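# Carry tube rack through self-closing door to desk

## Task

Move the tube rack from the counter, through the self-closing door, onto the desk. At the end the rack must stand upright with each tube seated all the way down in a hole, and the door must be closed. Neither the rack nor any tube may touch the floor. Either or both robots may be used. Finish with the grippers open and the robots backed away, and no robot may tip over or be left leaning.

## Robot and tools

ROBOTS. r1 and r2 are identical Hello Robot Stretch 3 units. Each has a two-wheel differential base with a passive omni wheel at the back, a lift carriage on a vertical mast, and a telescoping arm that reaches out to the robot's right side. The base cannot strafe, so to move the gripper forward you drive the base. The footprint is 0.33 m long by 0.34 m wide. Turns pivot about the point midway between the drive wheels, 0.05 m behind the front edge. With the arm retracted and the wrist folded, a spin sweeps a 0.28 m radius. A level, unfolded gripper reaches beyond that circle.

FRAMES. Each robot reports in its own base frame: origin on the floor between the drive wheels, x forward, y left, z up. The odometry frame is that base frame as it was at scene start. hand_pose is the point where the closed fingertips meet, given in the base frame. With all wrist joints at zero, its x axis points up, y back toward the mast, and z toward the robot's rear. Relative placement of the two robots can only be judged from images, lidar_m and the depth grids.

execute_actions. Arguments: "actions", a list holding one action or none, and optional "cameras". An empty list only returns state and images. The action is an object keyed "r1" and/or "r2". Each robot's entry can contain:
- "base": exactly one command. {"translate_m": d} is a straight drive of d metres relative to where the base last reported itself, -1 to 1, forward positive. {"rotate_rad": d} is a turn on the spot relative to the current heading, -3.2 to 3.2, counter-clockwise (left) positive.
- "joints": absolute targets by name. These are lift_m 0 to 1.1 (arm height); arm_m 0 to 0.52 (extension); wrist_yaw_rad -1.345 to 4.42 (0 along the arm, positive toward the front, 3.0 folded over the base); wrist_pitch_rad -1.57 to 0.451 (0 level, negative tips down); wrist_roll_rad -2.911 to 2.911 (0 means fingers side by side and level); gripper_m -0.089 to 0.179 (larger is wider); head_pan_rad -3.953 to 1.73 (0 forward, positive left, -1.57 faces along the arm); head_tilt_rad -1.53 to 0.419 (negative looks down).
- "contact_limits": {"arm_m": effort percent, 1 to 100}. This halts the arm with contact_stop at that effort and caps its holding force until the next action. Values above the maximum are clipped.
All motions in an action begin together and may finish at different times, and none runs longer than 15 s. Any unknown key or out-of-range number rejects the whole call. Joints, bases or robots left out of an action may keep pushing toward older targets. If a result reports a stop, the later tool calls in that reply are skipped. "cameras" takes names such as r1_head_camera, r1_nav_camera, r1_wrist_camera, r2_head_camera, r2_nav_camera, r2_wrist_camera or "all". Omitted, null or ["all"] gives every camera, and [] gives none.

wait: {"seconds": 0 to 10}. Commands nothing new and returns state and images.
zoom_image: {"camera": name, "region": [x0, y0, x1, y1]}, pixel coordinates from the top-left of that camera's latest full image, at most 504 by 504.
finished_scene: {"scene": n}. Closes the scene for good, so the goal must already hold.

RESULTS. The pictures line lists the camera order. base_status and joint_status describe how each commanded motion ended: done (within tolerance; for the base this only means the wheels turned the full amount), off_target (resting short and perhaps still pushing), contact_stop, time_out or torque_fault. After the last three, the old target is dropped. on_its_own covers uncommanded parts, and "held at" there means the target held, not the actual position. motor_effort is percent of maximum, positive toward higher values, with the action's peak in brackets. It is noisy and biased, so an at-rest reading outside its normal band hints at a load or contact. Positive wheel effort drives forward. lidar_m gives 12 distances in 30-degree sectors, with the 1st straight ahead and the rest counter-clockwise (4th left, 7th behind, 10th right). The scan plane is 0.17 m above the floor, range 0.15 to 12 m, and "-" means nothing was seen. It misses glass and thin legs, and its own body can mask sectors 5, 6, 9 and 10. wrist_depth_mm (45 to 1000) and head_depth_mm (280 to 4000, laid out as the sideways image) are 7 by 7 grids of median depth starting top-left. base_odometry is wheel-based, so slip counts as motion. turned_by_wheels and turned_by_imu give the turn since the last result. base_tilt is in degrees, positive forward and right, with a fixed offset of up to about 4.

CAMERAS. The head and nav cameras move with head pan/tilt, and the wrist camera rides on the gripper. Calibration lists K, distortion and T_world_to_cam (from the carrying robot's base frame) for each camera, with small per-scene errors that grow for the wrist camera at long reach.

SPEED. Full base speed (0.30 m/s, 1.9 rad/s) requires lift_m below 0.30, arm_m below 0.03 and wrist_yaw_rad above 2.54. Otherwise the base is capped at 0.10 m/s and 0.63 rad/s.

GRIPPER. Grip by commanding a gripper_m smaller than the object width; smaller squeezes harder. Release by going at least 0.02 above the contact value. Neither reading nor status proves a hold. Over-squeezing triggers a stall guard that weakens the grip, so resend a different value to re-squeeze. Fingertip gap is slightly below gripper_m and zero under 0.007.

SAFETY. Only fold or unfold the wrist (yaw to 3.0) with lift_m between 0.32 and 0.95, pitch at -0.4 and roll near 0. Once folded, the lift may drop to 0.25. With yaw below -0.4, keep pitch at -0.5 or lower. The arm and lift go slack after a contact_stop, and a slack lift can sag under load. The base, wrist and head never auto-stop, and a wrist servo pushed hard shuts off for 10 s. Arm pushes on rigid things above about 0.45 m, repeat pushes, and driving while attached to something fixed can tip a robot. If one leans, back out in small steps, free the gripper, and lower the lift to about 0.2. Robots must never press against each other: base contact plus a few more millimetres is already a hard press. Shared carries are risky because travel can differ by up to 2.5 cm per metre. Never let the rack or tubes reach the floor. Loose objects may get brief random nudges.

Each tool is called after ">>>" by a JSON object that holds its "op" and its "data", one argument or row to a line.

## Session

>>> {"op": "execute_actions", "data": {
  "actions": []
}}

Scene clock: 0.00 s.
r1.base_odometry: x=+0.000 y=+0.000 heading=+0.000 (m, m, rad; r1's odometry frame)
r1.turned_by_wheels: +0.000 (rad since the last result)
r1.turned_by_imu: +0.000 (rad since the last result)
r1.base_tilt: forward=-1.2 right=-1.2 (deg)
r1.lidar_m: 0.81 0.79 0.83 0.87 0.85 0.89 1.27 1.24 1.31 1.98 1.29 1.07
r1.head_depth_mm: 951 963 976 990 1007 1018 1036 / 890 901 917 930 943 954 967 / 841 849 862 872 885 894 906 / 794 803 813 826 836 844 855 / 752 763 771 780 789 799 808 / 717 725 731 738 749 757 762 / 683 689 698 705 712 717 728
r1.base_status: not commanded
r1.joint_positions: lift_m=+0.580 arm_m=-0.002 wrist_yaw_rad=+3.141 wrist_pitch_rad=-0.367 wrist_roll_rad=-0.014 gripper_m=+0.037 head_pan_rad=+0.003 head_tilt_rad=+0.004
r1.joint_status: not commanded
r1.motor_effort: left_wheel=+0 right_wheel=+0 lift_m=+35 arm_m=+0 wrist_yaw_rad=-1 wrist_pitch_rad=+7 wrist_roll_rad=+0 gripper_m=+1 head_pan_rad=+0 head_tilt_rad=+2 (%)
r1.hand_pose: x=-0.0211 y=+0.0878 z=+0.6039 quat_wxyz=(+0.129, +0.690, +0.130, +0.700) (m; r1's base frame)
r1.wrist_depth_mm: 629 682 818 919 993 806 639 / 671 744 877 979 - 841 666 / 721 796 - - - 864 672 / 761 874 - - - 880 693 / 824 900 - - - 874 729 / 838 901 - 918 933 926 727 / 760 766 743 763 791 826 749
r2.base_odometry: x=+0.000 y=+0.000 heading=+0.000 (m, m, rad; r2's odometry frame)
r2.turned_by_wheels: +0.000 (rad since the last result)
r2.turned_by_imu: +0.000 (rad since the last result)
r2.base_tilt: forward=-0.4 right=-0.2 (deg)
r2.lidar_m: 1.69 0.96 0.86 0.87 1.05 0.95 0.95 1.14 2.17 2.30 1.89 1.68
r2.head_depth_mm: 1553 1561 1565 1581 1598 1602 1608 / 1614 1607 1634 1645 1635 1668 1669 / 1674 1697 1697 1704 1719 1706 1722 / 1735 1741 1752 1765 1790 1786 1794 / 1814 1820 1826 1835 1842 1870 1874 / 1885 1888 1908 1906 1911 1939 1952 / 1959 1982 1971 1997 2027 2022 2033
r2.base_status: not commanded
r2.joint_positions: lift_m=+0.387 arm_m=+0.002 wrist_yaw_rad=+2.951 wrist_pitch_rad=-0.577 wrist_roll_rad=+0.000 gripper_m=+0.037 head_pan_rad=-0.018 head_tilt_rad=-0.014
r2.joint_status: not commanded
r2.motor_effort: left_wheel=-1 right_wheel=-1 lift_m=+22 arm_m=+0 wrist_yaw_rad=-1 wrist_pitch_rad=+4 wrist_roll_rad=-1 gripper_m=+0 head_pan_rad=-1 head_tilt_rad=+2 (%)
r2.hand_pose: x=+0.0169 y=+0.0507 z=+0.3661 quat_wxyz=(+0.265, +0.694, +0.136, +0.656) (m; r2's base frame)
r2.wrist_depth_mm: - 919 912 870 850 814 794 / - - - - 991 972 872 / 902 - 920 942 985 - 985 / 742 - 769 784 772 814 842 / 632 629 672 663 680 685 699 / 556 555 - 585 593 584 604 / 490 - - 513 501 523 523
pictures: r1_head_camera (sideways: a quarter turn clockwise sets it upright), r1_nav_camera (sideways: a quarter turn counterclockwise sets it upright), r1_wrist_camera, r2_head_camera (sideways: a quarter turn clockwise sets it upright), r2_nav_camera (sideways: a quarter turn counterclockwise sets it upright), r2_wrist_camera
Images, in order (width x height): r1_head_camera 896x504, r1_nav_camera 672x504, r1_wrist_camera 644x364, r2_head_camera 896x504, r2_nav_camera 672x504, r2_wrist_camera 644x364.

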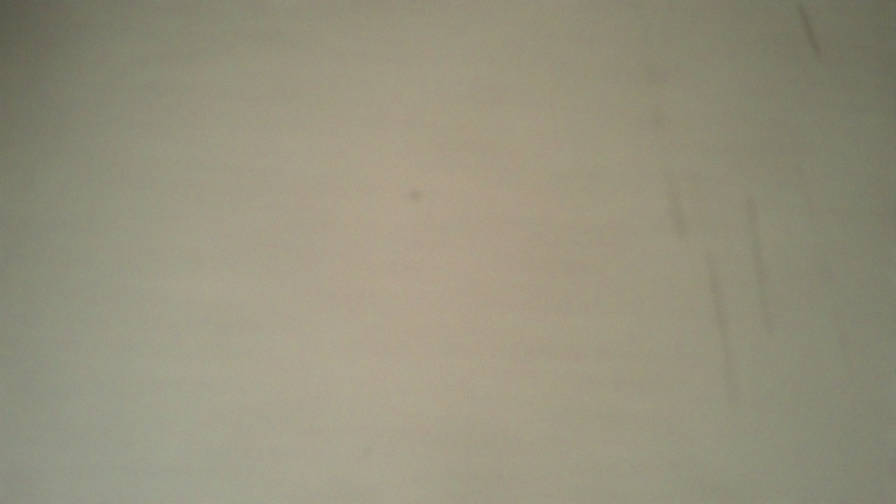

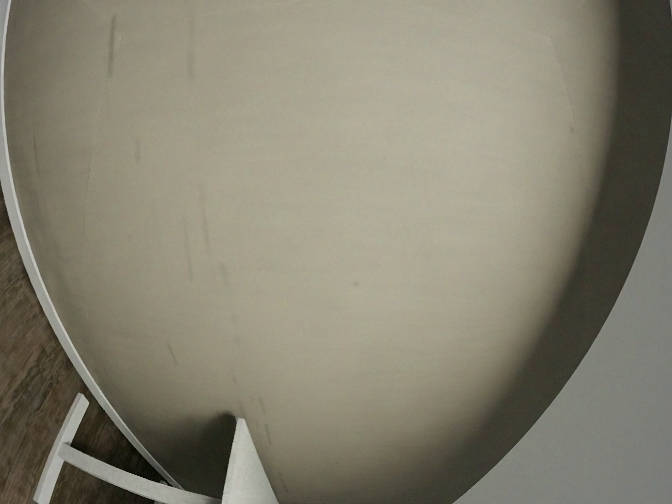

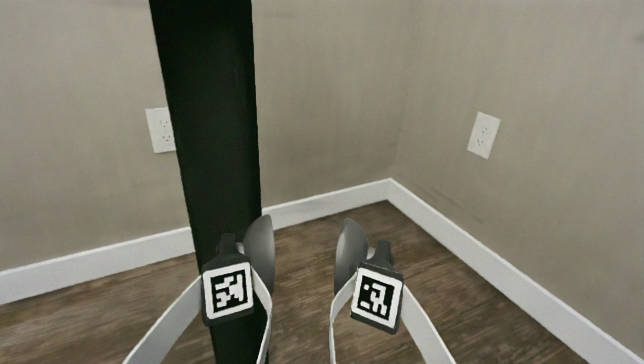

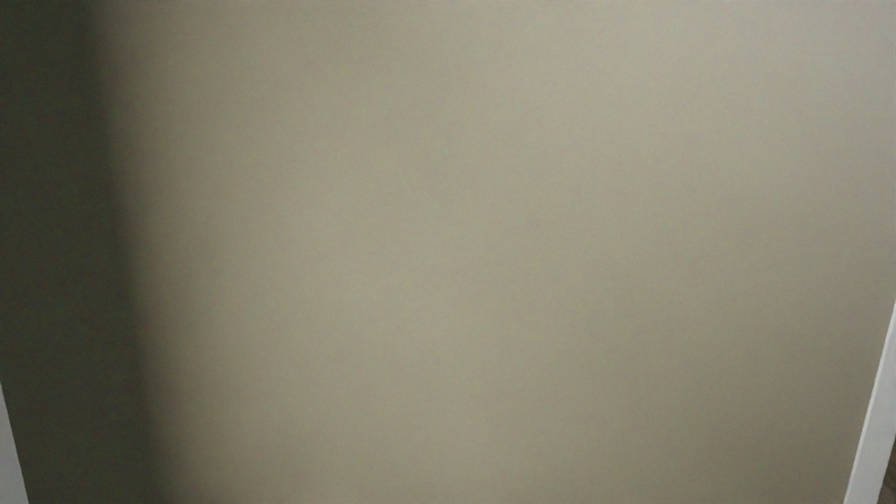

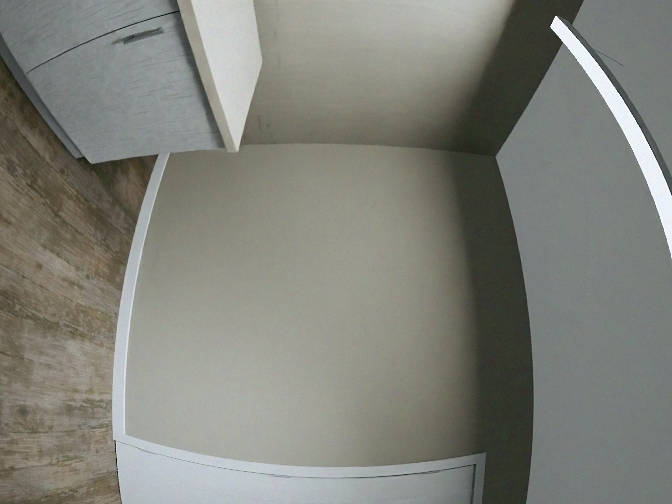

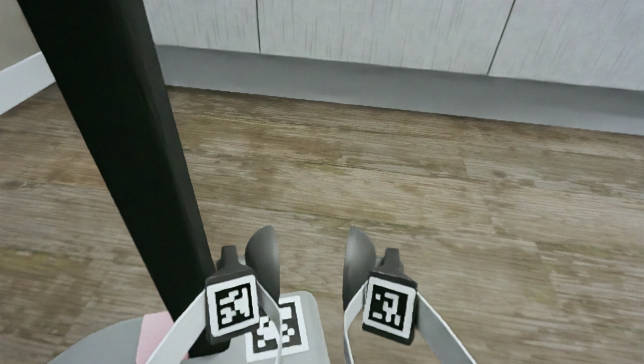

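>>> {"op": "execute_actions", "data": {
  "actions": [
    {"r1":{"joints":{"head_pan_rad":-1.6,"head_tilt_rad":-0.4}},"r2":{"joints":{"head_pan_rad":1.5,"head_tilt_rad":-0.4}}}
  ],
  "cameras": ["r1_head_camera","r1_nav_camera","r2_head_camera","r2_nav_camera"]
}}

>>> {"op": "execute_actions", "data": {
  "actions": [
    {"r1":{"joints":{"head_pan_rad":-3.0,"head_tilt_rad":-0.4}},"r2":{"joints":{"head_pan_rad":-1.3,"head_tilt_rad":-0.4}}}
  ],
  "cameras": ["r1_head_camera","r1_nav_camera","r2_head_camera","r2_nav_camera"]
}}

Scene clock: 6.37 s.
r1.base_odometry: x=+0.000 y=+0.000 heading=+0.000 (m, m, rad; r1's odometry frame)
r1.turned_by_wheels: +0.000 (rad since the last result)
r1.turned_by_imu: -0.001 (rad since the last result)
r1.base_tilt: forward=-1.1 right=-1.0 (deg)
r1.lidar_m: 0.81 0.79 0.83 0.87 0.85 0.89 1.27 1.24 1.31 1.98 1.29 1.07
r1.head_depth_mm: 1554 1613 1679 1678 1723 1652 1340 / 1772 1857 1936 2053 2057 1643 1335 / 2020 2155 2283 2409 2105 1630 1325 / 2297 2433 2631 2710 2121 1629 1313 / 2589 2782 3012 2971 2106 1612 1311 / 2476 2622 2833 2936 2073 1610 1312 / 2386 2513 2723 2815 2058 1601 1305
r1.base_status: not commanded
r1.joint_positions: lift_m=+0.580 arm_m=-0.002 wrist_yaw_rad=+3.141 wrist_pitch_rad=-0.367 wrist_roll_rad=-0.014 gripper_m=+0.037 head_pan_rad=-1.593 head_tilt_rad=-0.395
r1.joint_status: all done
r1.motor_effort: left_wheel=+0(0) right_wheel=+0(0) lift_m=+35(36) arm_m=-1(0) wrist_yaw_rad=+0(0) wrist_pitch_rad=+7(7) wrist_roll_rad=+0(0) gripper_m=-1(0) head_pan_rad=-4(62) head_tilt_rad=-3(32) (%)
r1.hand_pose: x=-0.0211 y=+0.0878 z=+0.6039 quat_wxyz=(+0.129, +0.690, +0.130, +0.700) (m; r1's base frame)
r1.wrist_depth_mm: 635 698 813 882 - 806 648 / 661 727 892 977 - 828 654 / 709 787 - - - 831 679 / 760 834 - - - 898 702 / 817 926 - - - 900 713 / 838 909 - 925 957 929 755 / 737 770 762 772 816 820 742
r2.base_odometry: x=+0.000 y=+0.000 heading=+0.000 (m, m, rad; r2's odometry frame)
r2.turned_by_wheels: +0.000 (rad since the last result)
r2.turned_by_imu: +0.000 (rad since the last result)
r2.base_tilt: forward=-0.4 right=-0.2 (deg)
r2.lidar_m: 1.69 0.95 0.86 0.87 1.05 0.95 0.95 1.14 2.17 2.29 1.88 1.69
r2.head_depth_mm: 1247 1318 1384 989 917 992 1086 / 1274 1354 1424 985 952 1035 1130 / 1303 1391 1464 987 984 1080 1185 / 1343 1437 1513 987 1029 1124 1237 / 1365 1470 1544 1017 1066 1169 1350 / 1425 1525 1584 1053 1113 1228 1381 / 1453 1535 1562 1084 1163 1293 1422
r2.base_status: not commanded
r2.joint_positions: lift_m=+0.387 arm_m=+0.002 wrist_yaw_rad=+2.951 wrist_pitch_rad=-0.577 wrist_roll_rad=+0.000 gripper_m=+0.037 head_pan_rad=+1.493 head_tilt_rad=-0.395
r2.joint_status: all done
r2.motor_effort: left_wheel=-1(1) right_wheel=+0(0) lift_m=+23(22) arm_m=+0(1) wrist_yaw_rad=+0(1) wrist_pitch_rad=+4(4) wrist_roll_rad=+0(1) gripper_m=+0(0) head_pan_rad=+2(34) head_tilt_rad=-3(33) (%)
r2.hand_pose: x=+0.0169 y=+0.0507 z=+0.3661 quat_wxyz=(+0.265, +0.694, +0.136, +0.656) (m; r2's base frame)
r2.wrist_depth_mm: - 912 917 876 844 814 799 / 993 - - - 967 948 858 / 886 - 936 964 968 988 982 / 742 - 770 778 796 823 840 / 638 633 670 663 668 684 700 / 556 556 - 586 589 592 605 / 493 - - 509 504 518 529
pictures: r1_head_camera (sideways: a quarter turn clockwise sets it upright), r1_nav_camera (sideways: a quarter turn counterclockwise sets it upright), r2_head_camera (sideways: a quarter turn clockwise sets it upright), r2_nav_camera (sideways: a quarter turn counterclockwise sets it upright)
camera_calibration (this result's frames):
r1_head_camera: T_world_to_cam=[[-0.0557091, 0.409358, -0.910672, 1.207], [0.998346, 0.00987798, -0.0566322, 0.0683232], [-0.0141872, -0.91232, -0.409231, 0.489024], [0, 0, 0, 1]] pos_world=[0.00596851, -0.0486232, 1.30317]
r1_nav_camera: T_world_to_cam=[[0.0229913, -0.374226, 0.927053, -1.16453], [-0.997482, 0.0536414, 0.0463915, -0.000192165], [-0.0670893, -0.925785, -0.37205, 0.449728], [0, 0, 0, 1]] pos_world=[0.0567543, -0.0194364, 1.24691]
r2_head_camera: T_world_to_cam=[[-0.0221334, -0.397523, -0.917325, 1.21212], [-0.996812, 0.0791318, -0.0102405, 0.0180134], [0.0766605, 0.914174, -0.398007, 0.48168], [0, 0, 0, 1]] pos_world=[0.00785862, 0.0400825, 1.30381]
r2_nav_camera: T_world_to_cam=[[0.019128, 0.369063, 0.929208, -1.16853], [0.999726, -0.019622, -0.0127861, 0.0650644], [0.013514, 0.929197, -0.369337, 0.433176], [0, 0, 0, 1]] pos_world=[-0.0485488, 0.0300327, 1.24663]
Images, in order (width x height): r1_head_camera 896x504, r1_nav_camera 672x504, r2_head_camera 896x504, r2_nav_camera 672x504.

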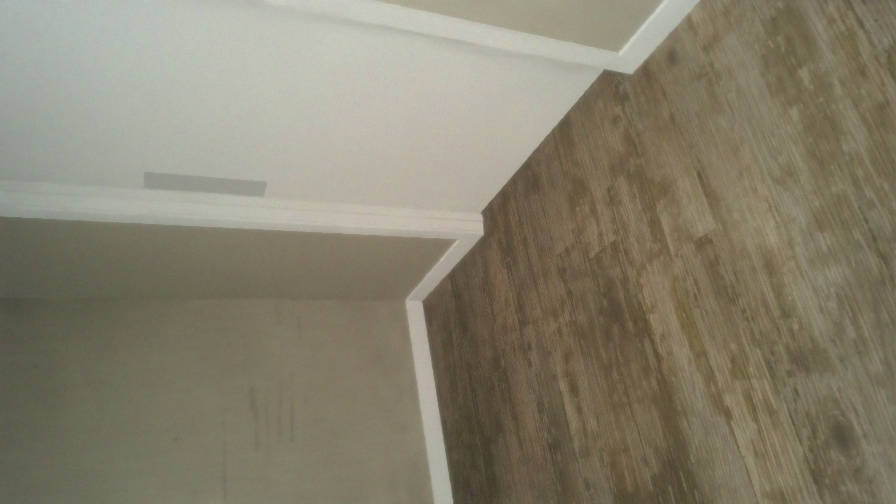

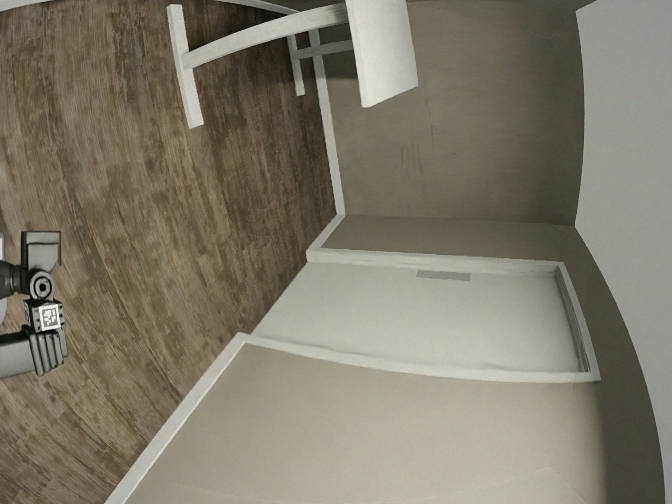

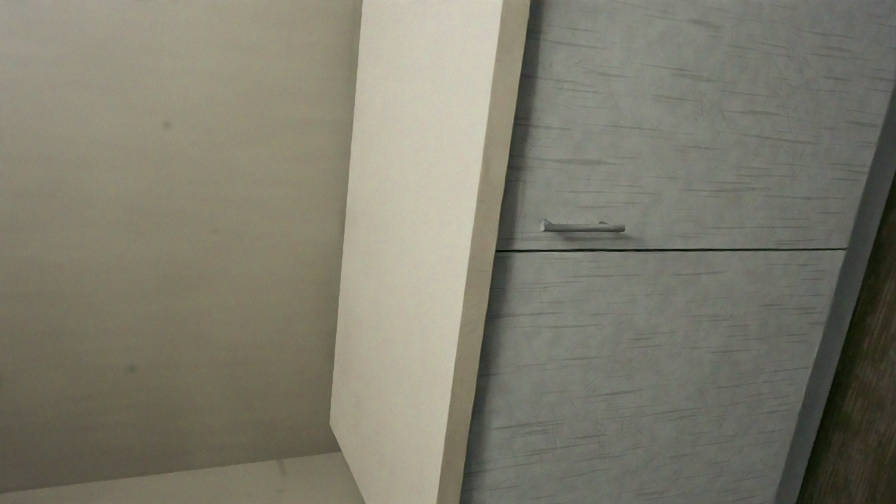

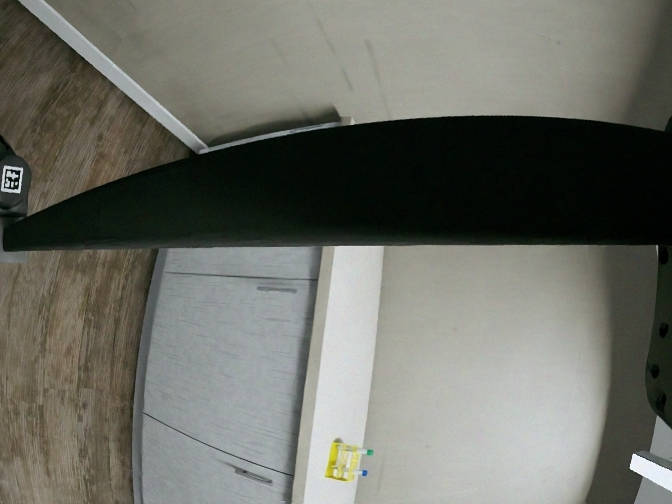

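Scene clock: 8.17 s.
r1.base_odometry: x=+0.000 y=+0.000 heading=+0.000 (m, m, rad; r1's odometry frame)
r1.turned_by_wheels: +0.000 (rad since the last result)
r1.turned_by_imu: +0.000 (rad since the last result)
r1.base_tilt: forward=-1.2 right=-1.0 (deg)
r1.lidar_m: 0.81 0.79 0.83 0.87 0.86 0.89 1.27 1.24 1.31 1.98 1.29 1.06
r1.head_depth_mm: 1164 1240 1313 1346 1387 1443 1342 / 1132 1228 1352 1487 1619 1600 1333 / 1097 1193 1298 1435 1591 1628 1326 / 1066 1153 1250 1382 1529 1612 1320 / 1034 1117 1216 1324 1462 1569 1317 / 1009 1081 1176 1284 1403 1505 1308 / 980 1050 1139 1235 1349 1473 1304
r1.base_status: not commanded
r1.joint_positions: lift_m=+0.580 arm_m=-0.002 wrist_yaw_rad=+3.141 wrist_pitch_rad=-0.367 wrist_roll_rad=-0.014 gripper_m=+0.037 head_pan_rad=-2.993 head_tilt_rad=-0.395
r1.joint_status: all done
r1.motor_effort: left_wheel=+0(0) right_wheel=+0(0) lift_m=+36(35) arm_m=+0(0) wrist_yaw_rad=+0(0) wrist_pitch_rad=+7(7) wrist_roll_rad=+0(0) gripper_m=+0(1) head_pan_rad=-5(62) head_tilt_rad=-4(4) (%)
r1.hand_pose: x=-0.0211 y=+0.0878 z=+0.6039 quat_wxyz=(+0.129, +0.690, +0.130, +0.700) (m; r1's base frame)
r1.wrist_depth_mm: 643 685 807 860 999 794 653 / 673 754 881 983 - 814 656 / 720 791 - - - 868 681 / 751 844 - - - 889 688 / 823 930 - - - 918 714 / 845 933 - 905 941 909 726 / 753 736 778 799 804 839 741
r2.base_odometry: x=+0.000 y=+0.000 heading=+0.000 (m, m, rad; r2's odometry frame)
r2.turned_by_wheels: +0.000 (rad since the last result)
r2.turned_by_imu: +0.000 (rad since the last result)
r2.base_tilt: forward=-0.4 right=-0.2 (deg)
r2.lidar_m: 1.69 0.96 0.86 0.87 1.06 0.94 0.95 1.14 2.17 2.30 1.88 1.68
r2.head_depth_mm: 2088 2177 2363 2527 2318 1787 1453 / 2215 2361 2531 2686 2325 1790 1457 / 2356 2491 2739 2862 2341 1796 1468 / 2444 2608 2766 2986 2361 1784 1458 / 2184 2337 2459 2626 2327 1807 1461 / 1959 2079 2190 2347 2347 1796 1459 / 1790 1883 1985 2084 2145 1794 1463
r2.base_status: not commanded
r2.joint_positions: lift_m=+0.387 arm_m=+0.002 wrist_yaw_rad=+2.951 wrist_pitch_rad=-0.577 wrist_roll_rad=+0.000 gripper_m=+0.037 head_pan_rad=-1.293 head_tilt_rad=-0.395
r2.joint_status: all done
r2.motor_effort: left_wheel=-1(1) right_wheel=+0(1) lift_m=+23(22) arm_m=+0(0) wrist_yaw_rad=-1(0) wrist_pitch_rad=+4(4) wrist_roll_rad=-1(0) gripper_m=+1(1) head_pan_rad=-3(33) head_tilt_rad=-3(4) (%)
r2.hand_pose: x=+0.0169 y=+0.0507 z=+0.3661 quat_wxyz=(+0.265, +0.694, +0.136, +0.656) (m; r2's base frame)
r2.wrist_depth_mm: - 925 890 883 847 811 787 / - - - - 982 957 857 / 903 - 918 954 968 - 994 / 756 - 765 782 803 807 825 / 631 630 677 659 670 684 687 / 547 565 - 592 590 589 602 / 493 - - 508 501 520 524
pictures: r1_head_camera (sideways: a quarter turn clockwise sets it upright), r1_nav_camera (sideways: a quarter turn counterclockwise sets it upright), r2_head_camera (sideways: a quarter turn clockwise sets it upright), r2_nav_camera (sideways: a quarter turn counterclockwise sets it upright)
camera_calibration (this result's frames):
r1_head_camera: T_world_to_cam=[[0.394102, 0.124496, -0.910596, 1.20416], [0.179418, -0.982142, -0.0566263, 0.073311], [-0.901384, -0.141061, -0.409401, 0.494657], [0, 0, 0, 1]] pos_world=[-0.0418384, -0.00813417, 1.30316]
r1_nav_camera: T_world_to_cam=[[-0.365045, -0.0862837, 0.926983, -1.16208], [-0.116674, 0.992086, 0.0463974, -0.00557279], [-0.92365, -0.0912176, -0.372223, 0.455177], [0, 0, 0, 1]] pos_world=[-0.00443458, -0.0532192, 1.24691]
r2_head_camera: T_world_to_cam=[[-0.117888, 0.38052, -0.917228, 1.21258], [0.961871, 0.273311, -0.0102408, 0.00606579], [0.246791, -0.883462, -0.398232, 0.480935], [0, 0, 0, 1]] pos_world=[0.0184241, -0.0381819, 1.3038]
r2_nav_camera: T_world_to_cam=[[0.110785, -0.352801, 0.929117, -1.16897], [-0.94386, -0.330098, -0.0128004, 0.0769389], [0.311216, -0.875538, -0.369565, 0.431656], [0, 0, 0, 1]] pos_world=[0.0677864, -0.00908592, 1.24662]
Images, in order (width x height): r1_head_camera 896x504, r1_nav_camera 672x504, r2_head_camera 896x504, r2_nav_camera 672x504.

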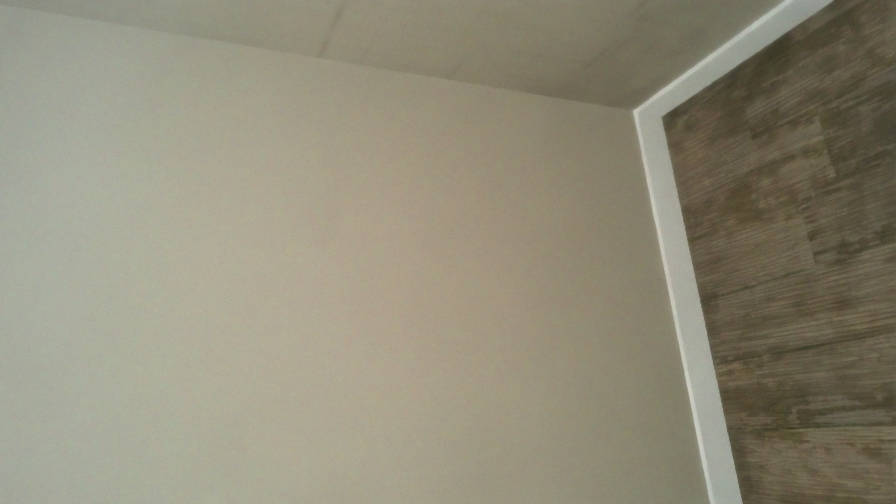

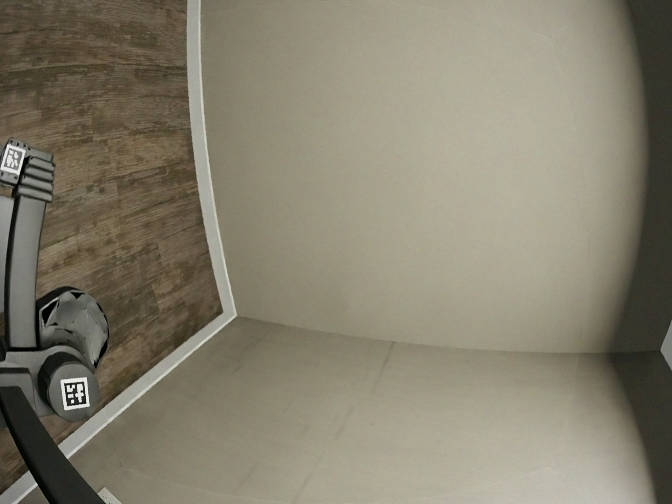

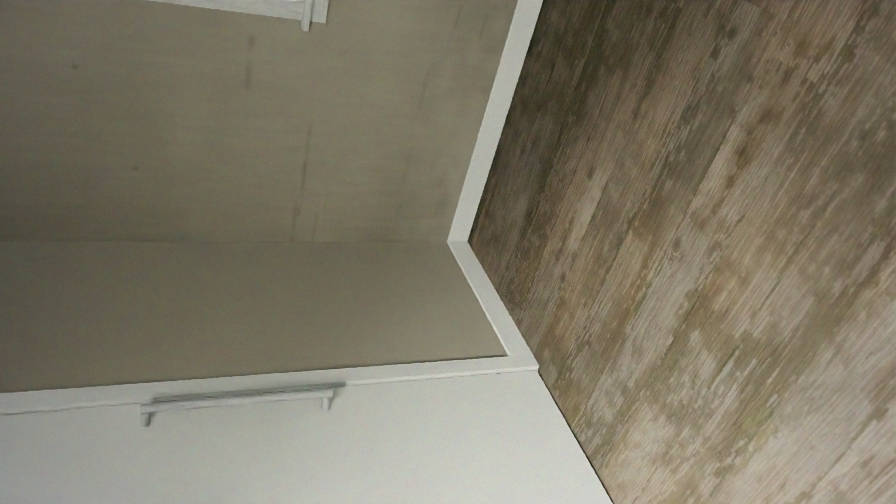

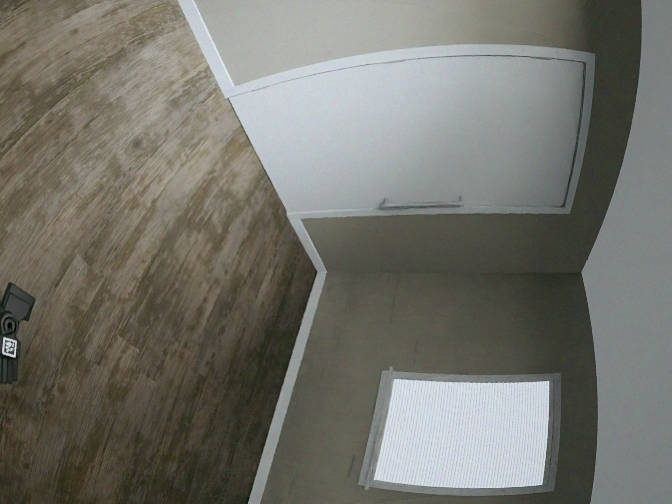

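>>> {"op": "execute_actions", "data": {
  "actions": [
    {"r1":{"joints":{"head_pan_rad":-1.0,"head_tilt_rad":-0.5}},"r2":{"joints":{"head_pan_rad":0.85,"head_tilt_rad":-0.35}}}
  ],
  "cameras": ["r1_head_camera","r2_head_camera"]
}}

Scene clock: 31.23 s.
r1.base_odometry: x=+0.000 y=+0.000 heading=+0.000 (m, m, rad; r1's odometry frame)
r1.turned_by_wheels: +0.000 (rad since the last result)
r1.turned_by_imu: -0.001 (rad since the last result)
r1.base_tilt: forward=-1.2 right=-1.2 (deg)
r1.lidar_m: 0.81 0.79 0.83 0.87 0.86 0.89 1.27 1.24 1.31 1.98 1.29 1.07
r1.head_depth_mm: 2355 2540 2813 2571 1893 1514 1254 / 2377 2582 2829 2533 1885 1508 1255 / 2384 2517 2856 2521 1876 1498 1243 / 2423 2139 2569 2495 1862 1497 1241 / 2471 2069 1298 2265 1659 1489 1235 / 2076 1930 1304 2255 1847 1472 1236 / 1592 1579 1595 1786 1744 1464 1232
r1.base_status: not commanded
r1.joint_positions: lift_m=+0.580 arm_m=-0.002 wrist_yaw_rad=+3.141 wrist_pitch_rad=-0.367 wrist_roll_rad=-0.014 gripper_m=+0.037 head_pan_rad=-1.007 head_tilt_rad=-0.494
r1.joint_status: all done
r1.motor_effort: left_wheel=+0(0) right_wheel=-1(1) lift_m=+36(37) arm_m=+0(0) wrist_yaw_rad=+0(0) wrist_pitch_rad=+7(7) wrist_roll_rad=+1(0) gripper_m=+0(0) head_pan_rad=+5(63) head_tilt_rad=-4(14) (%)
r1.hand_pose: x=-0.0211 y=+0.0878 z=+0.6039 quat_wxyz=(+0.129, +0.690, +0.130, +0.700) (m; r1's base frame)
r1.wrist_depth_mm: 641 696 833 899 - 784 637 / 681 727 889 944 - 844 672 / 720 776 - - - 853 689 / 751 844 - - - 911 712 / 808 902 - - - 919 716 / 843 891 - 941 958 935 727 / 746 746 766 808 783 825 748
r2.base_odometry: x=+0.000 y=+0.000 heading=+0.000 (m, m, rad; r2's odometry frame)
r2.turned_by_wheels: +0.000 (rad since the last result)
r2.turned_by_imu: +0.000 (rad since the last result)
r2.base_tilt: forward=-0.4 right=-0.2 (deg)
r2.lidar_m: 1.69 0.96 0.86 0.87 1.05 0.94 0.95 1.14 2.16 2.30 1.88 1.68
r2.head_depth_mm: 1544 1654 1765 1110 1166 1277 1426 / 1483 1584 1670 1083 1107 1216 1388 / 1425 1530 1615 1073 1059 1154 1268 / 1381 1464 1556 1075 1012 1098 1201 / 1330 1411 1494 1078 976 1052 1148 / 1289 1365 1462 1088 927 1007 1087 / 1256 1321 1407 1091 894 963 1042
r2.base_status: not commanded
r2.joint_positions: lift_m=+0.387 arm_m=+0.002 wrist_yaw_rad=+2.951 wrist_pitch_rad=-0.577 wrist_roll_rad=+0.000 gripper_m=+0.037 head_pan_rad=+0.843 head_tilt_rad=-0.359
r2.joint_status: all done
r2.motor_effort: left_wheel=-1(1) right_wheel=+0(0) lift_m=+23(22) arm_m=-1(1) wrist_yaw_rad=+0(0) wrist_pitch_rad=+4(4) wrist_roll_rad=+0(0) gripper_m=+1(0) head_pan_rad=+1(32) head_tilt_rad=+5(12) (%)
r2.hand_pose: x=+0.0169 y=+0.0507 z=+0.3661 quat_wxyz=(+0.265, +0.694, +0.136, +0.656) (m; r2's base frame)
r2.wrist_depth_mm: - 921 913 887 854 806 792 / - - - - 998 955 872 / 893 - 916 953 965 - 977 / 738 - 778 774 805 803 826 / 632 637 664 663 686 680 687 / 553 554 - 586 596 592 598 / 498 - - 512 500 521 529
pictures: r1_head_camera (sideways: a quarter turn clockwise sets it upright), r2_head_camera (sideways: a quarter turn clockwise sets it upright)
camera_calibration (this result's frames):
r1_head_camera: T_world_to_cam=[[-0.319606, 0.384671, -0.865956, 1.15028], [0.823677, 0.564557, -0.0532168, 0.0649352], [0.468411, -0.730277, -0.49728, 0.600652], [0, 0, 0, 1]] pos_world=[0.0327994, -0.0404973, 1.29824]
r2_head_camera: T_world_to_cam=[[-0.236336, -0.278542, -0.930892, 1.23113], [-0.745413, 0.666525, -0.0101918, 0.016417], [0.623301, 0.691491, -0.365153, 0.435591], [0, 0, 0, 1]] pos_world=[0.0316947, 0.0307743, 1.30528]
Images, in order (width x height): r1_head_camera 896x504, r2_head_camera 896x504.

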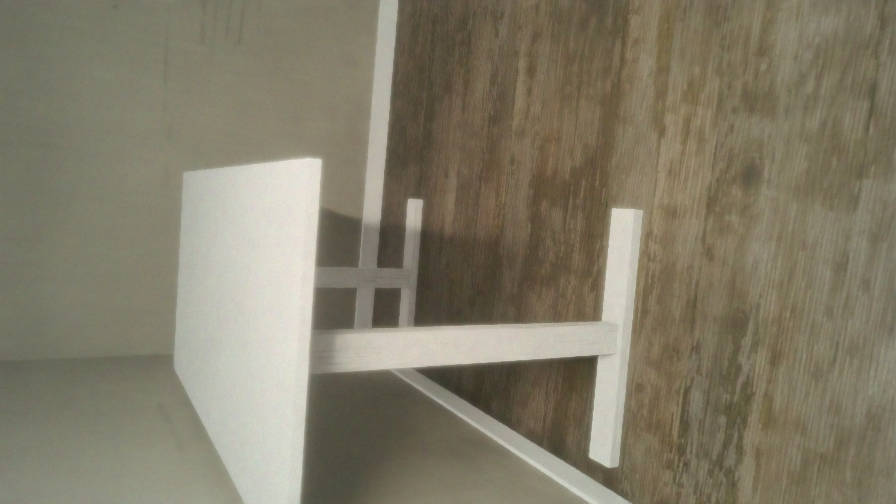

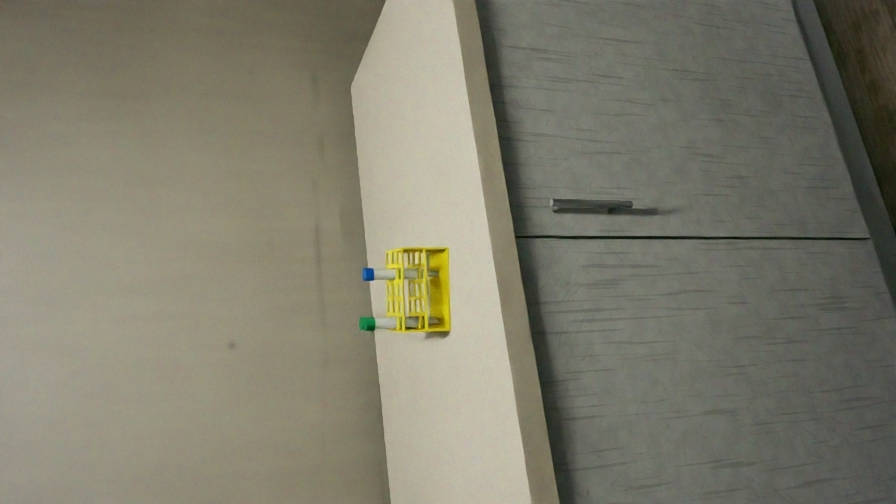

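>>> {"op": "zoom_image", "data": {
  "camera": "r2_head_camera",
  "region": [340, 220, 480, 360]
}}

Region (340, 220, 480, 360) of r2_head_camera's 896x504 image, scaled by 3.600, with more detail than that image has.

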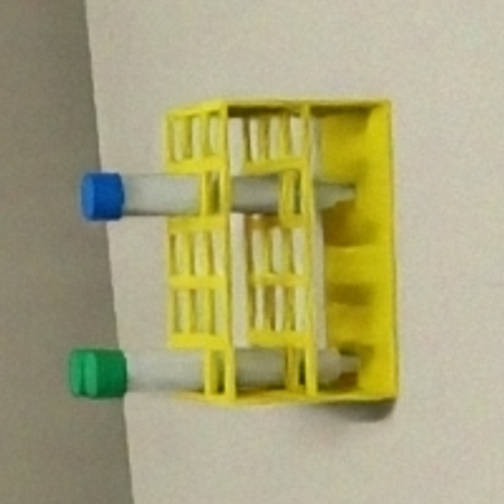

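>>> {"op": "execute_actions", "data": {
  "actions": [
    {"r1":{"base":{"rotate_rad":-1.48},"joints":{"lift_m":0.27,"wrist_yaw_rad":3.0,"wrist_pitch_rad":-0.4,"head_pan_rad":0,"head_tilt_rad":-0.6}},"r2":{"base":{"rotate_rad":0.884},"joints":{"lift_m":0.6,"wrist_pitch_rad":-0.4,"head_pan_rad":0}}}
  ],
  "cameras": []
}}

>>> {"op": "execute_actions", "data": {
  "actions": [
    {"r1":{"base":{"translate_m":1.0}},"r2":{"base":{"translate_m":0.33},"joints":{"lift_m":0.93}}}
  ],
  "cameras": []
}}

>>> {"op": "execute_actions", "data": {
  "actions": [
    {"r1":{"base":{"translate_m":0.99}},"r2":{"base":{"rotate_rad":1.58},"joints":{"head_pan_rad":-1.57,"head_tilt_rad":-0.55}}}
  ],
  "cameras": ["r1_nav_camera","r2_head_camera"]
}}

Scene clock: 79.80 s.
r1.base_odometry: x=+0.000 y=+0.000 heading=-1.480 (m, m, rad; r1's odometry frame)
r1.turned_by_wheels: -1.480 (rad since the last result)
r1.turned_by_imu: -1.480 (rad since the last result)
r1.base_tilt: forward=-1.2 right=-1.0 (deg)
r1.lidar_m: 2.18 1.29 1.00 0.79 0.79 0.85 0.86 0.85 0.92 1.25 1.24 1.35
r1.head_depth_mm: 1735 1826 1925 2011 1707 1409 1188 / 1983 2150 2303 2163 1706 1398 1190 / 2272 2452 2637 2150 1692 1396 1181 / 2603 2847 2947 2157 1680 1392 1184 / 2499 2789 2940 2124 1676 1385 1175 / 2380 2661 2798 2124 1665 1378 1178 / 2344 2534 2748 2109 1626 1375 1168
r1.base_status: done
r1.joint_positions: lift_m=+0.270 arm_m=-0.002 wrist_yaw_rad=+3.003 wrist_pitch_rad=-0.416 wrist_roll_rad=-0.014 gripper_m=+0.037 head_pan_rad=-0.007 head_tilt_rad=-0.593
r1.joint_status: all done
r1.motor_effort: left_wheel=+3(6) right_wheel=-2(6) lift_m=+24(27) arm_m=-1(0) wrist_yaw_rad=-3(4) wrist_pitch_rad=+7(8) wrist_roll_rad=+1(0) gripper_m=-1(0) head_pan_rad=+5(60) head_tilt_rad=-4(18) (%)
r1.hand_pose: x=+0.0099 y=+0.0798 z=+0.2836 quat_wxyz=(+0.193, +0.695, +0.099, +0.685) (m; r1's base frame)
r1.wrist_depth_mm: 596 - 776 890 - - - / 634 - 818 969 - - - / 677 - 841 987 - - - / 682 - 731 778 770 782 817 / 569 571 622 601 617 623 647 / 485 482 - 517 515 514 533 / - - - 433 435 443 452
r2.base_odometry: x=+0.000 y=+0.000 heading=+0.884 (m, m, rad; r2's odometry frame)
r2.turned_by_wheels: +0.884 (rad since the last result)
r2.turned_by_imu: +0.900 (rad since the last result)
r2.base_tilt: forward=-0.4 right=-0.2 (deg)
r2.lidar_m: 0.87 0.86 0.96 0.95 0.95 1.04 1.65 2.29 2.07 1.69 1.68 1.05
r2.head_depth_mm: 1473 1585 1687 1085 1110 1218 1378 / 1435 1526 1623 1088 1071 1165 1280 / 1379 1481 1571 1086 1020 1118 1222 / 1351 1436 1523 1080 992 1077 1173 / 1305 1390 1480 1079 953 1029 1129 / 1270 1348 1451 1093 925 995 1082 / 1246 1320 1403 1093 897 959 1038
r2.base_status: done
r2.joint_positions: lift_m=+0.599 arm_m=+0.002 wrist_yaw_rad=+2.951 wrist_pitch_rad=-0.417 wrist_roll_rad=+0.000 gripper_m=+0.037 head_pan_rad=+0.007 head_tilt_rad=-0.359
r2.joint_status: all done
r2.motor_effort: left_wheel=-3(6) right_wheel=+2(5) lift_m=+34(36) arm_m=-1(1) wrist_yaw_rad=+0(0) wrist_pitch_rad=+6(8) wrist_roll_rad=+0(0) gripper_m=+1(0) head_pan_rad=-3(33) head_tilt_rad=+5(5) (%)
r2.hand_pose: x=+0.0212 y=+0.0732 z=+0.6121 quat_wxyz=(+0.212, +0.702, +0.080, +0.675) (m; r2's base frame)
r2.wrist_depth_mm: - 862 952 - - 869 695 / - 907 995 - - 877 718 / 813 - - - - 923 742 / 874 - - - - 975 769 / 943 - - - - - 800 / 905 - - 960 977 970 889 / 786 790 789 818 800 836 839
pictures: none
No camera images: the call's "cameras" was empty. Leave "cameras" out to get every camera's image.

Scene clock: 84.73 s.
r1.base_odometry: x=+0.091 y=-0.996 heading=-1.480 (m, m, rad; r1's odometry frame)
r1.turned_by_wheels: +0.000 (rad since the last result)
r1.turned_by_imu: +0.006 (rad since the last result)
r1.base_tilt: forward=-1.2 right=-1.3 (deg)
r1.lidar_m: 1.50 2.00 1.46 0.76 1.17 1.27 1.80 1.77 1.08 0.87 0.86 1.03
r1.head_depth_mm: 1185 1294 1383 1467 1564 1401 1192 / 1332 1422 1549 1696 1690 1396 1190 / 1600 1724 1871 1949 1679 1396 1182 / 1756 1953 2213 2138 1681 1387 1180 / 1706 1875 2114 2134 1678 1381 1173 / 1637 1809 2014 2118 1667 1383 1172 / 1575 1738 1942 2105 1664 1373 1169
r1.base_status: done
r1.joint_positions: lift_m=+0.270 arm_m=-0.002 wrist_yaw_rad=+3.002 wrist_pitch_rad=-0.416 wrist_roll_rad=-0.014 gripper_m=+0.037 head_pan_rad=-0.007 head_tilt_rad=-0.593
r1.joint_status: not commanded
r1.motor_effort: left_wheel=+2(11) right_wheel=-2(4) lift_m=+24(22) arm_m=+0(1) wrist_yaw_rad=-2(2) wrist_pitch_rad=+7(7) wrist_roll_rad=+0(0) gripper_m=+0(1) head_pan_rad=+4(5) head_tilt_rad=-4(4) (%)
r1.hand_pose: x=+0.0100 y=+0.0798 z=+0.2836 quat_wxyz=(+0.193, +0.695, +0.099, +0.685) (m; r1's base frame)
r1.wrist_depth_mm: 852 - - - - - - / 917 - - - - - - / 926 - 986 921 - - - / 700 - 741 722 776 792 810 / 564 570 621 596 630 621 663 / 467 484 - 517 515 516 526 / - - - 431 438 446 449
r2.base_odometry: x=+0.209 y=+0.255 heading=+0.884 (m, m, rad; r2's odometry frame)
r2.turned_by_wheels: +0.000 (rad since the last result)
r2.turned_by_imu: +0.003 (rad since the last result)
r2.base_tilt: forward=-0.4 right=-0.3 (deg)
r2.lidar_m: 0.55 0.55 0.61 0.98 1.07 1.18 1.85 2.60 1.92 1.58 1.57 0.67
r2.head_depth_mm: 1152 1241 1333 1081 739 749 830 / 1119 1203 1286 1086 740 714 789 / 1086 1160 1242 1083 741 689 749 / 1052 1126 1199 1079 740 658 723 / 1025 1092 1166 1088 741 627 690 / 999 1057 1129 1086 740 604 666 / 973 1026 1089 1091 741 583 640
r2.base_status: done
r2.joint_positions: lift_m=+0.929 arm_m=+0.002 wrist_yaw_rad=+2.951 wrist_pitch_rad=-0.417 wrist_roll_rad=+0.000 gripper_m=+0.037 head_pan_rad=+0.007 head_tilt_rad=-0.359
r2.joint_status: all done
r2.motor_effort: left_wheel=-3(4) right_wheel=+2(5) lift_m=+34(35) arm_m=+0(0) wrist_yaw_rad=+0(1) wrist_pitch_rad=+6(6) wrist_roll_rad=+0(0) gripper_m=+1(0) head_pan_rad=-3(3) head_tilt_rad=+5(4) (%)
r2.hand_pose: x=+0.0212 y=+0.0732 z=+0.9421 quat_wxyz=(+0.212, +0.702, +0.080, +0.675) (m; r2's base frame)
r2.wrist_depth_mm: - 942 - - - - 972 / - - - - 749 620 670 / 909 - - - 789 591 482 / 969 - - - 821 621 494 / - - - - 865 650 509 / - - - - 851 663 529 / - - - - - 711 542
pictures: none
No camera images: the call's "cameras" was empty. Leave "cameras" out to get every camera's image.

Scene clock: 89.63 s.
r1.base_odometry: x=+0.181 y=-1.982 heading=-1.480 (m, m, rad; r1's odometry frame)
r1.turned_by_wheels: +0.000 (rad since the last result)
r1.turned_by_imu: +0.006 (rad since the last result)
r1.base_tilt: forward=-1.2 right=-1.0 (deg)
r1.lidar_m: 0.83 1.07 1.17 1.27 1.54 1.20 2.59 1.24 0.71 0.58 0.57 0.57
r1.head_depth_mm: 645 680 718 760 809 863 940 / 757 807 860 920 989 1074 1127 / 906 984 1066 1163 1280 1327 1186 / 927 1035 1173 1349 1543 1395 1182 / 894 996 1123 1285 1499 1378 1175 / 866 960 1075 1219 1429 1370 1172 / 838 929 1032 1167 1344 1380 1168
r1.base_status: done
r1.joint_positions: lift_m=+0.270 arm_m=-0.002 wrist_yaw_rad=+3.002 wrist_pitch_rad=-0.416 wrist_roll_rad=-0.014 gripper_m=+0.037 head_pan_rad=-0.007 head_tilt_rad=-0.594
r1.joint_status: not commanded
r1.motor_effort: left_wheel=+3(11) right_wheel=-2(4) lift_m=+23(23) arm_m=+0(0) wrist_yaw_rad=-1(2) wrist_pitch_rad=+7(7) wrist_roll_rad=+0(0) gripper_m=+0(1) head_pan_rad=+4(4) head_tilt_rad=-4(4) (%)
r1.hand_pose: x=+0.0100 y=+0.0797 z=+0.2836 quat_wxyz=(+0.194, +0.695, +0.099, +0.685) (m; r1's base frame)
r1.wrist_depth_mm: - - - - - - 874 / - - - - - - 894 / 886 - 971 978 - - 886 / 694 - 729 753 783 792 842 / 559 571 630 610 603 634 640 / 473 494 - 506 511 521 531 / - - - 433 436 453 451
r2.base_odometry: x=+0.209 y=+0.255 heading=+2.464 (m, m, rad; r2's odometry frame)
r2.turned_by_wheels: +1.580 (rad since the last result)
r2.turned_by_imu: +1.608 (rad since the last result)
r2.base_tilt: forward=-0.4 right=-0.2 (deg)
r2.lidar_m: 1.00 1.06 1.18 1.88 2.60 1.92 1.58 1.57 0.66 0.55 0.55 0.61
r2.head_depth_mm: 1146 1265 1031 733 800 892 - / 1110 1228 1036 730 756 867 - / 1080 1183 1035 733 731 829 - / 1052 1155 1040 731 701 786 - / 1020 1115 1037 734 676 758 - / 992 1086 1041 736 628 740 848 / 962 1051 1045 737 631 711 815
r2.base_status: done
r2.joint_positions: lift_m=+0.929 arm_m=+0.002 wrist_yaw_rad=+2.951 wrist_pitch_rad=-0.417 wrist_roll_rad=+0.000 gripper_m=+0.037 head_pan_rad=-1.563 head_tilt_rad=-0.543
r2.joint_status: all done
r2.motor_effort: left_wheel=-4(6) right_wheel=+2(4) lift_m=+34(34) arm_m=+0(1) wrist_yaw_rad=-1(0) wrist_pitch_rad=+6(6) wrist_roll_rad=+0(1) gripper_m=+0(0) head_pan_rad=-3(32) head_tilt_rad=-4(23) (%)
r2.hand_pose: x=+0.0212 y=+0.0732 z=+0.9421 quat_wxyz=(+0.212, +0.702, +0.080, +0.675) (m; r2's base frame)
r2.wrist_depth_mm: - - - - - - 858 / - - - - - - 884 / - - - - - - 918 / - - - - - - 959 / - - - - - - 970 / - - - - - - - / - - - - - - -
pictures: r1_nav_camera (sideways: a quarter turn counterclockwise sets it upright), r2_head_camera (sideways: a quarter turn clockwise sets it upright)
camera_calibration (this result's frames):
r1_nav_camera: T_world_to_cam=[[0.549647, 0.0273901, 0.834948, -1.04761], [-0.0288577, -0.998243, 0.051744, -0.0130564], [0.834898, -0.0525356, -0.547891, 0.673032], [0, 0, 0, 1]] pos_world=[0.0135238, 0.0510187, 1.24412]
r2_head_camera: T_world_to_cam=[[-0.0130418, 0.529181, -0.848409, 1.12218], [0.999914, 0.00812398, -0.0103036, 0.00591352], [0.00143999, -0.84847, -0.529241, 0.652901], [0, 0, 0, 1]] pos_world=[0.00778208, -0.0399146, 1.29767]
Images, in order (width x height): r1_nav_camera 672x504, r2_head_camera 896x504.

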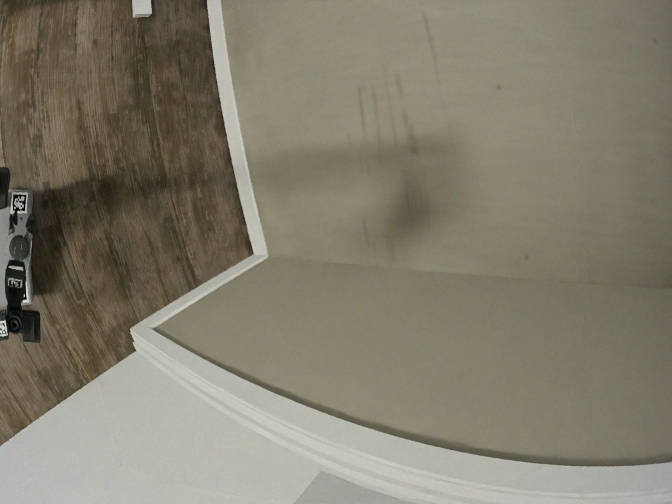

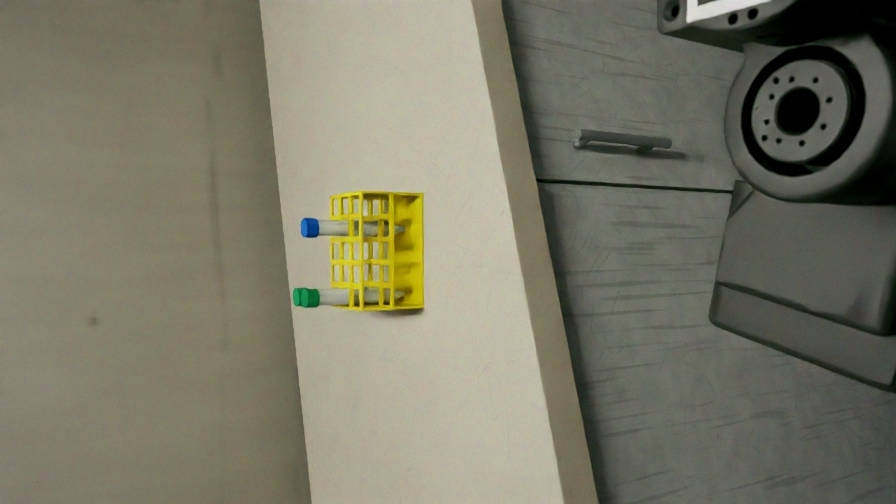

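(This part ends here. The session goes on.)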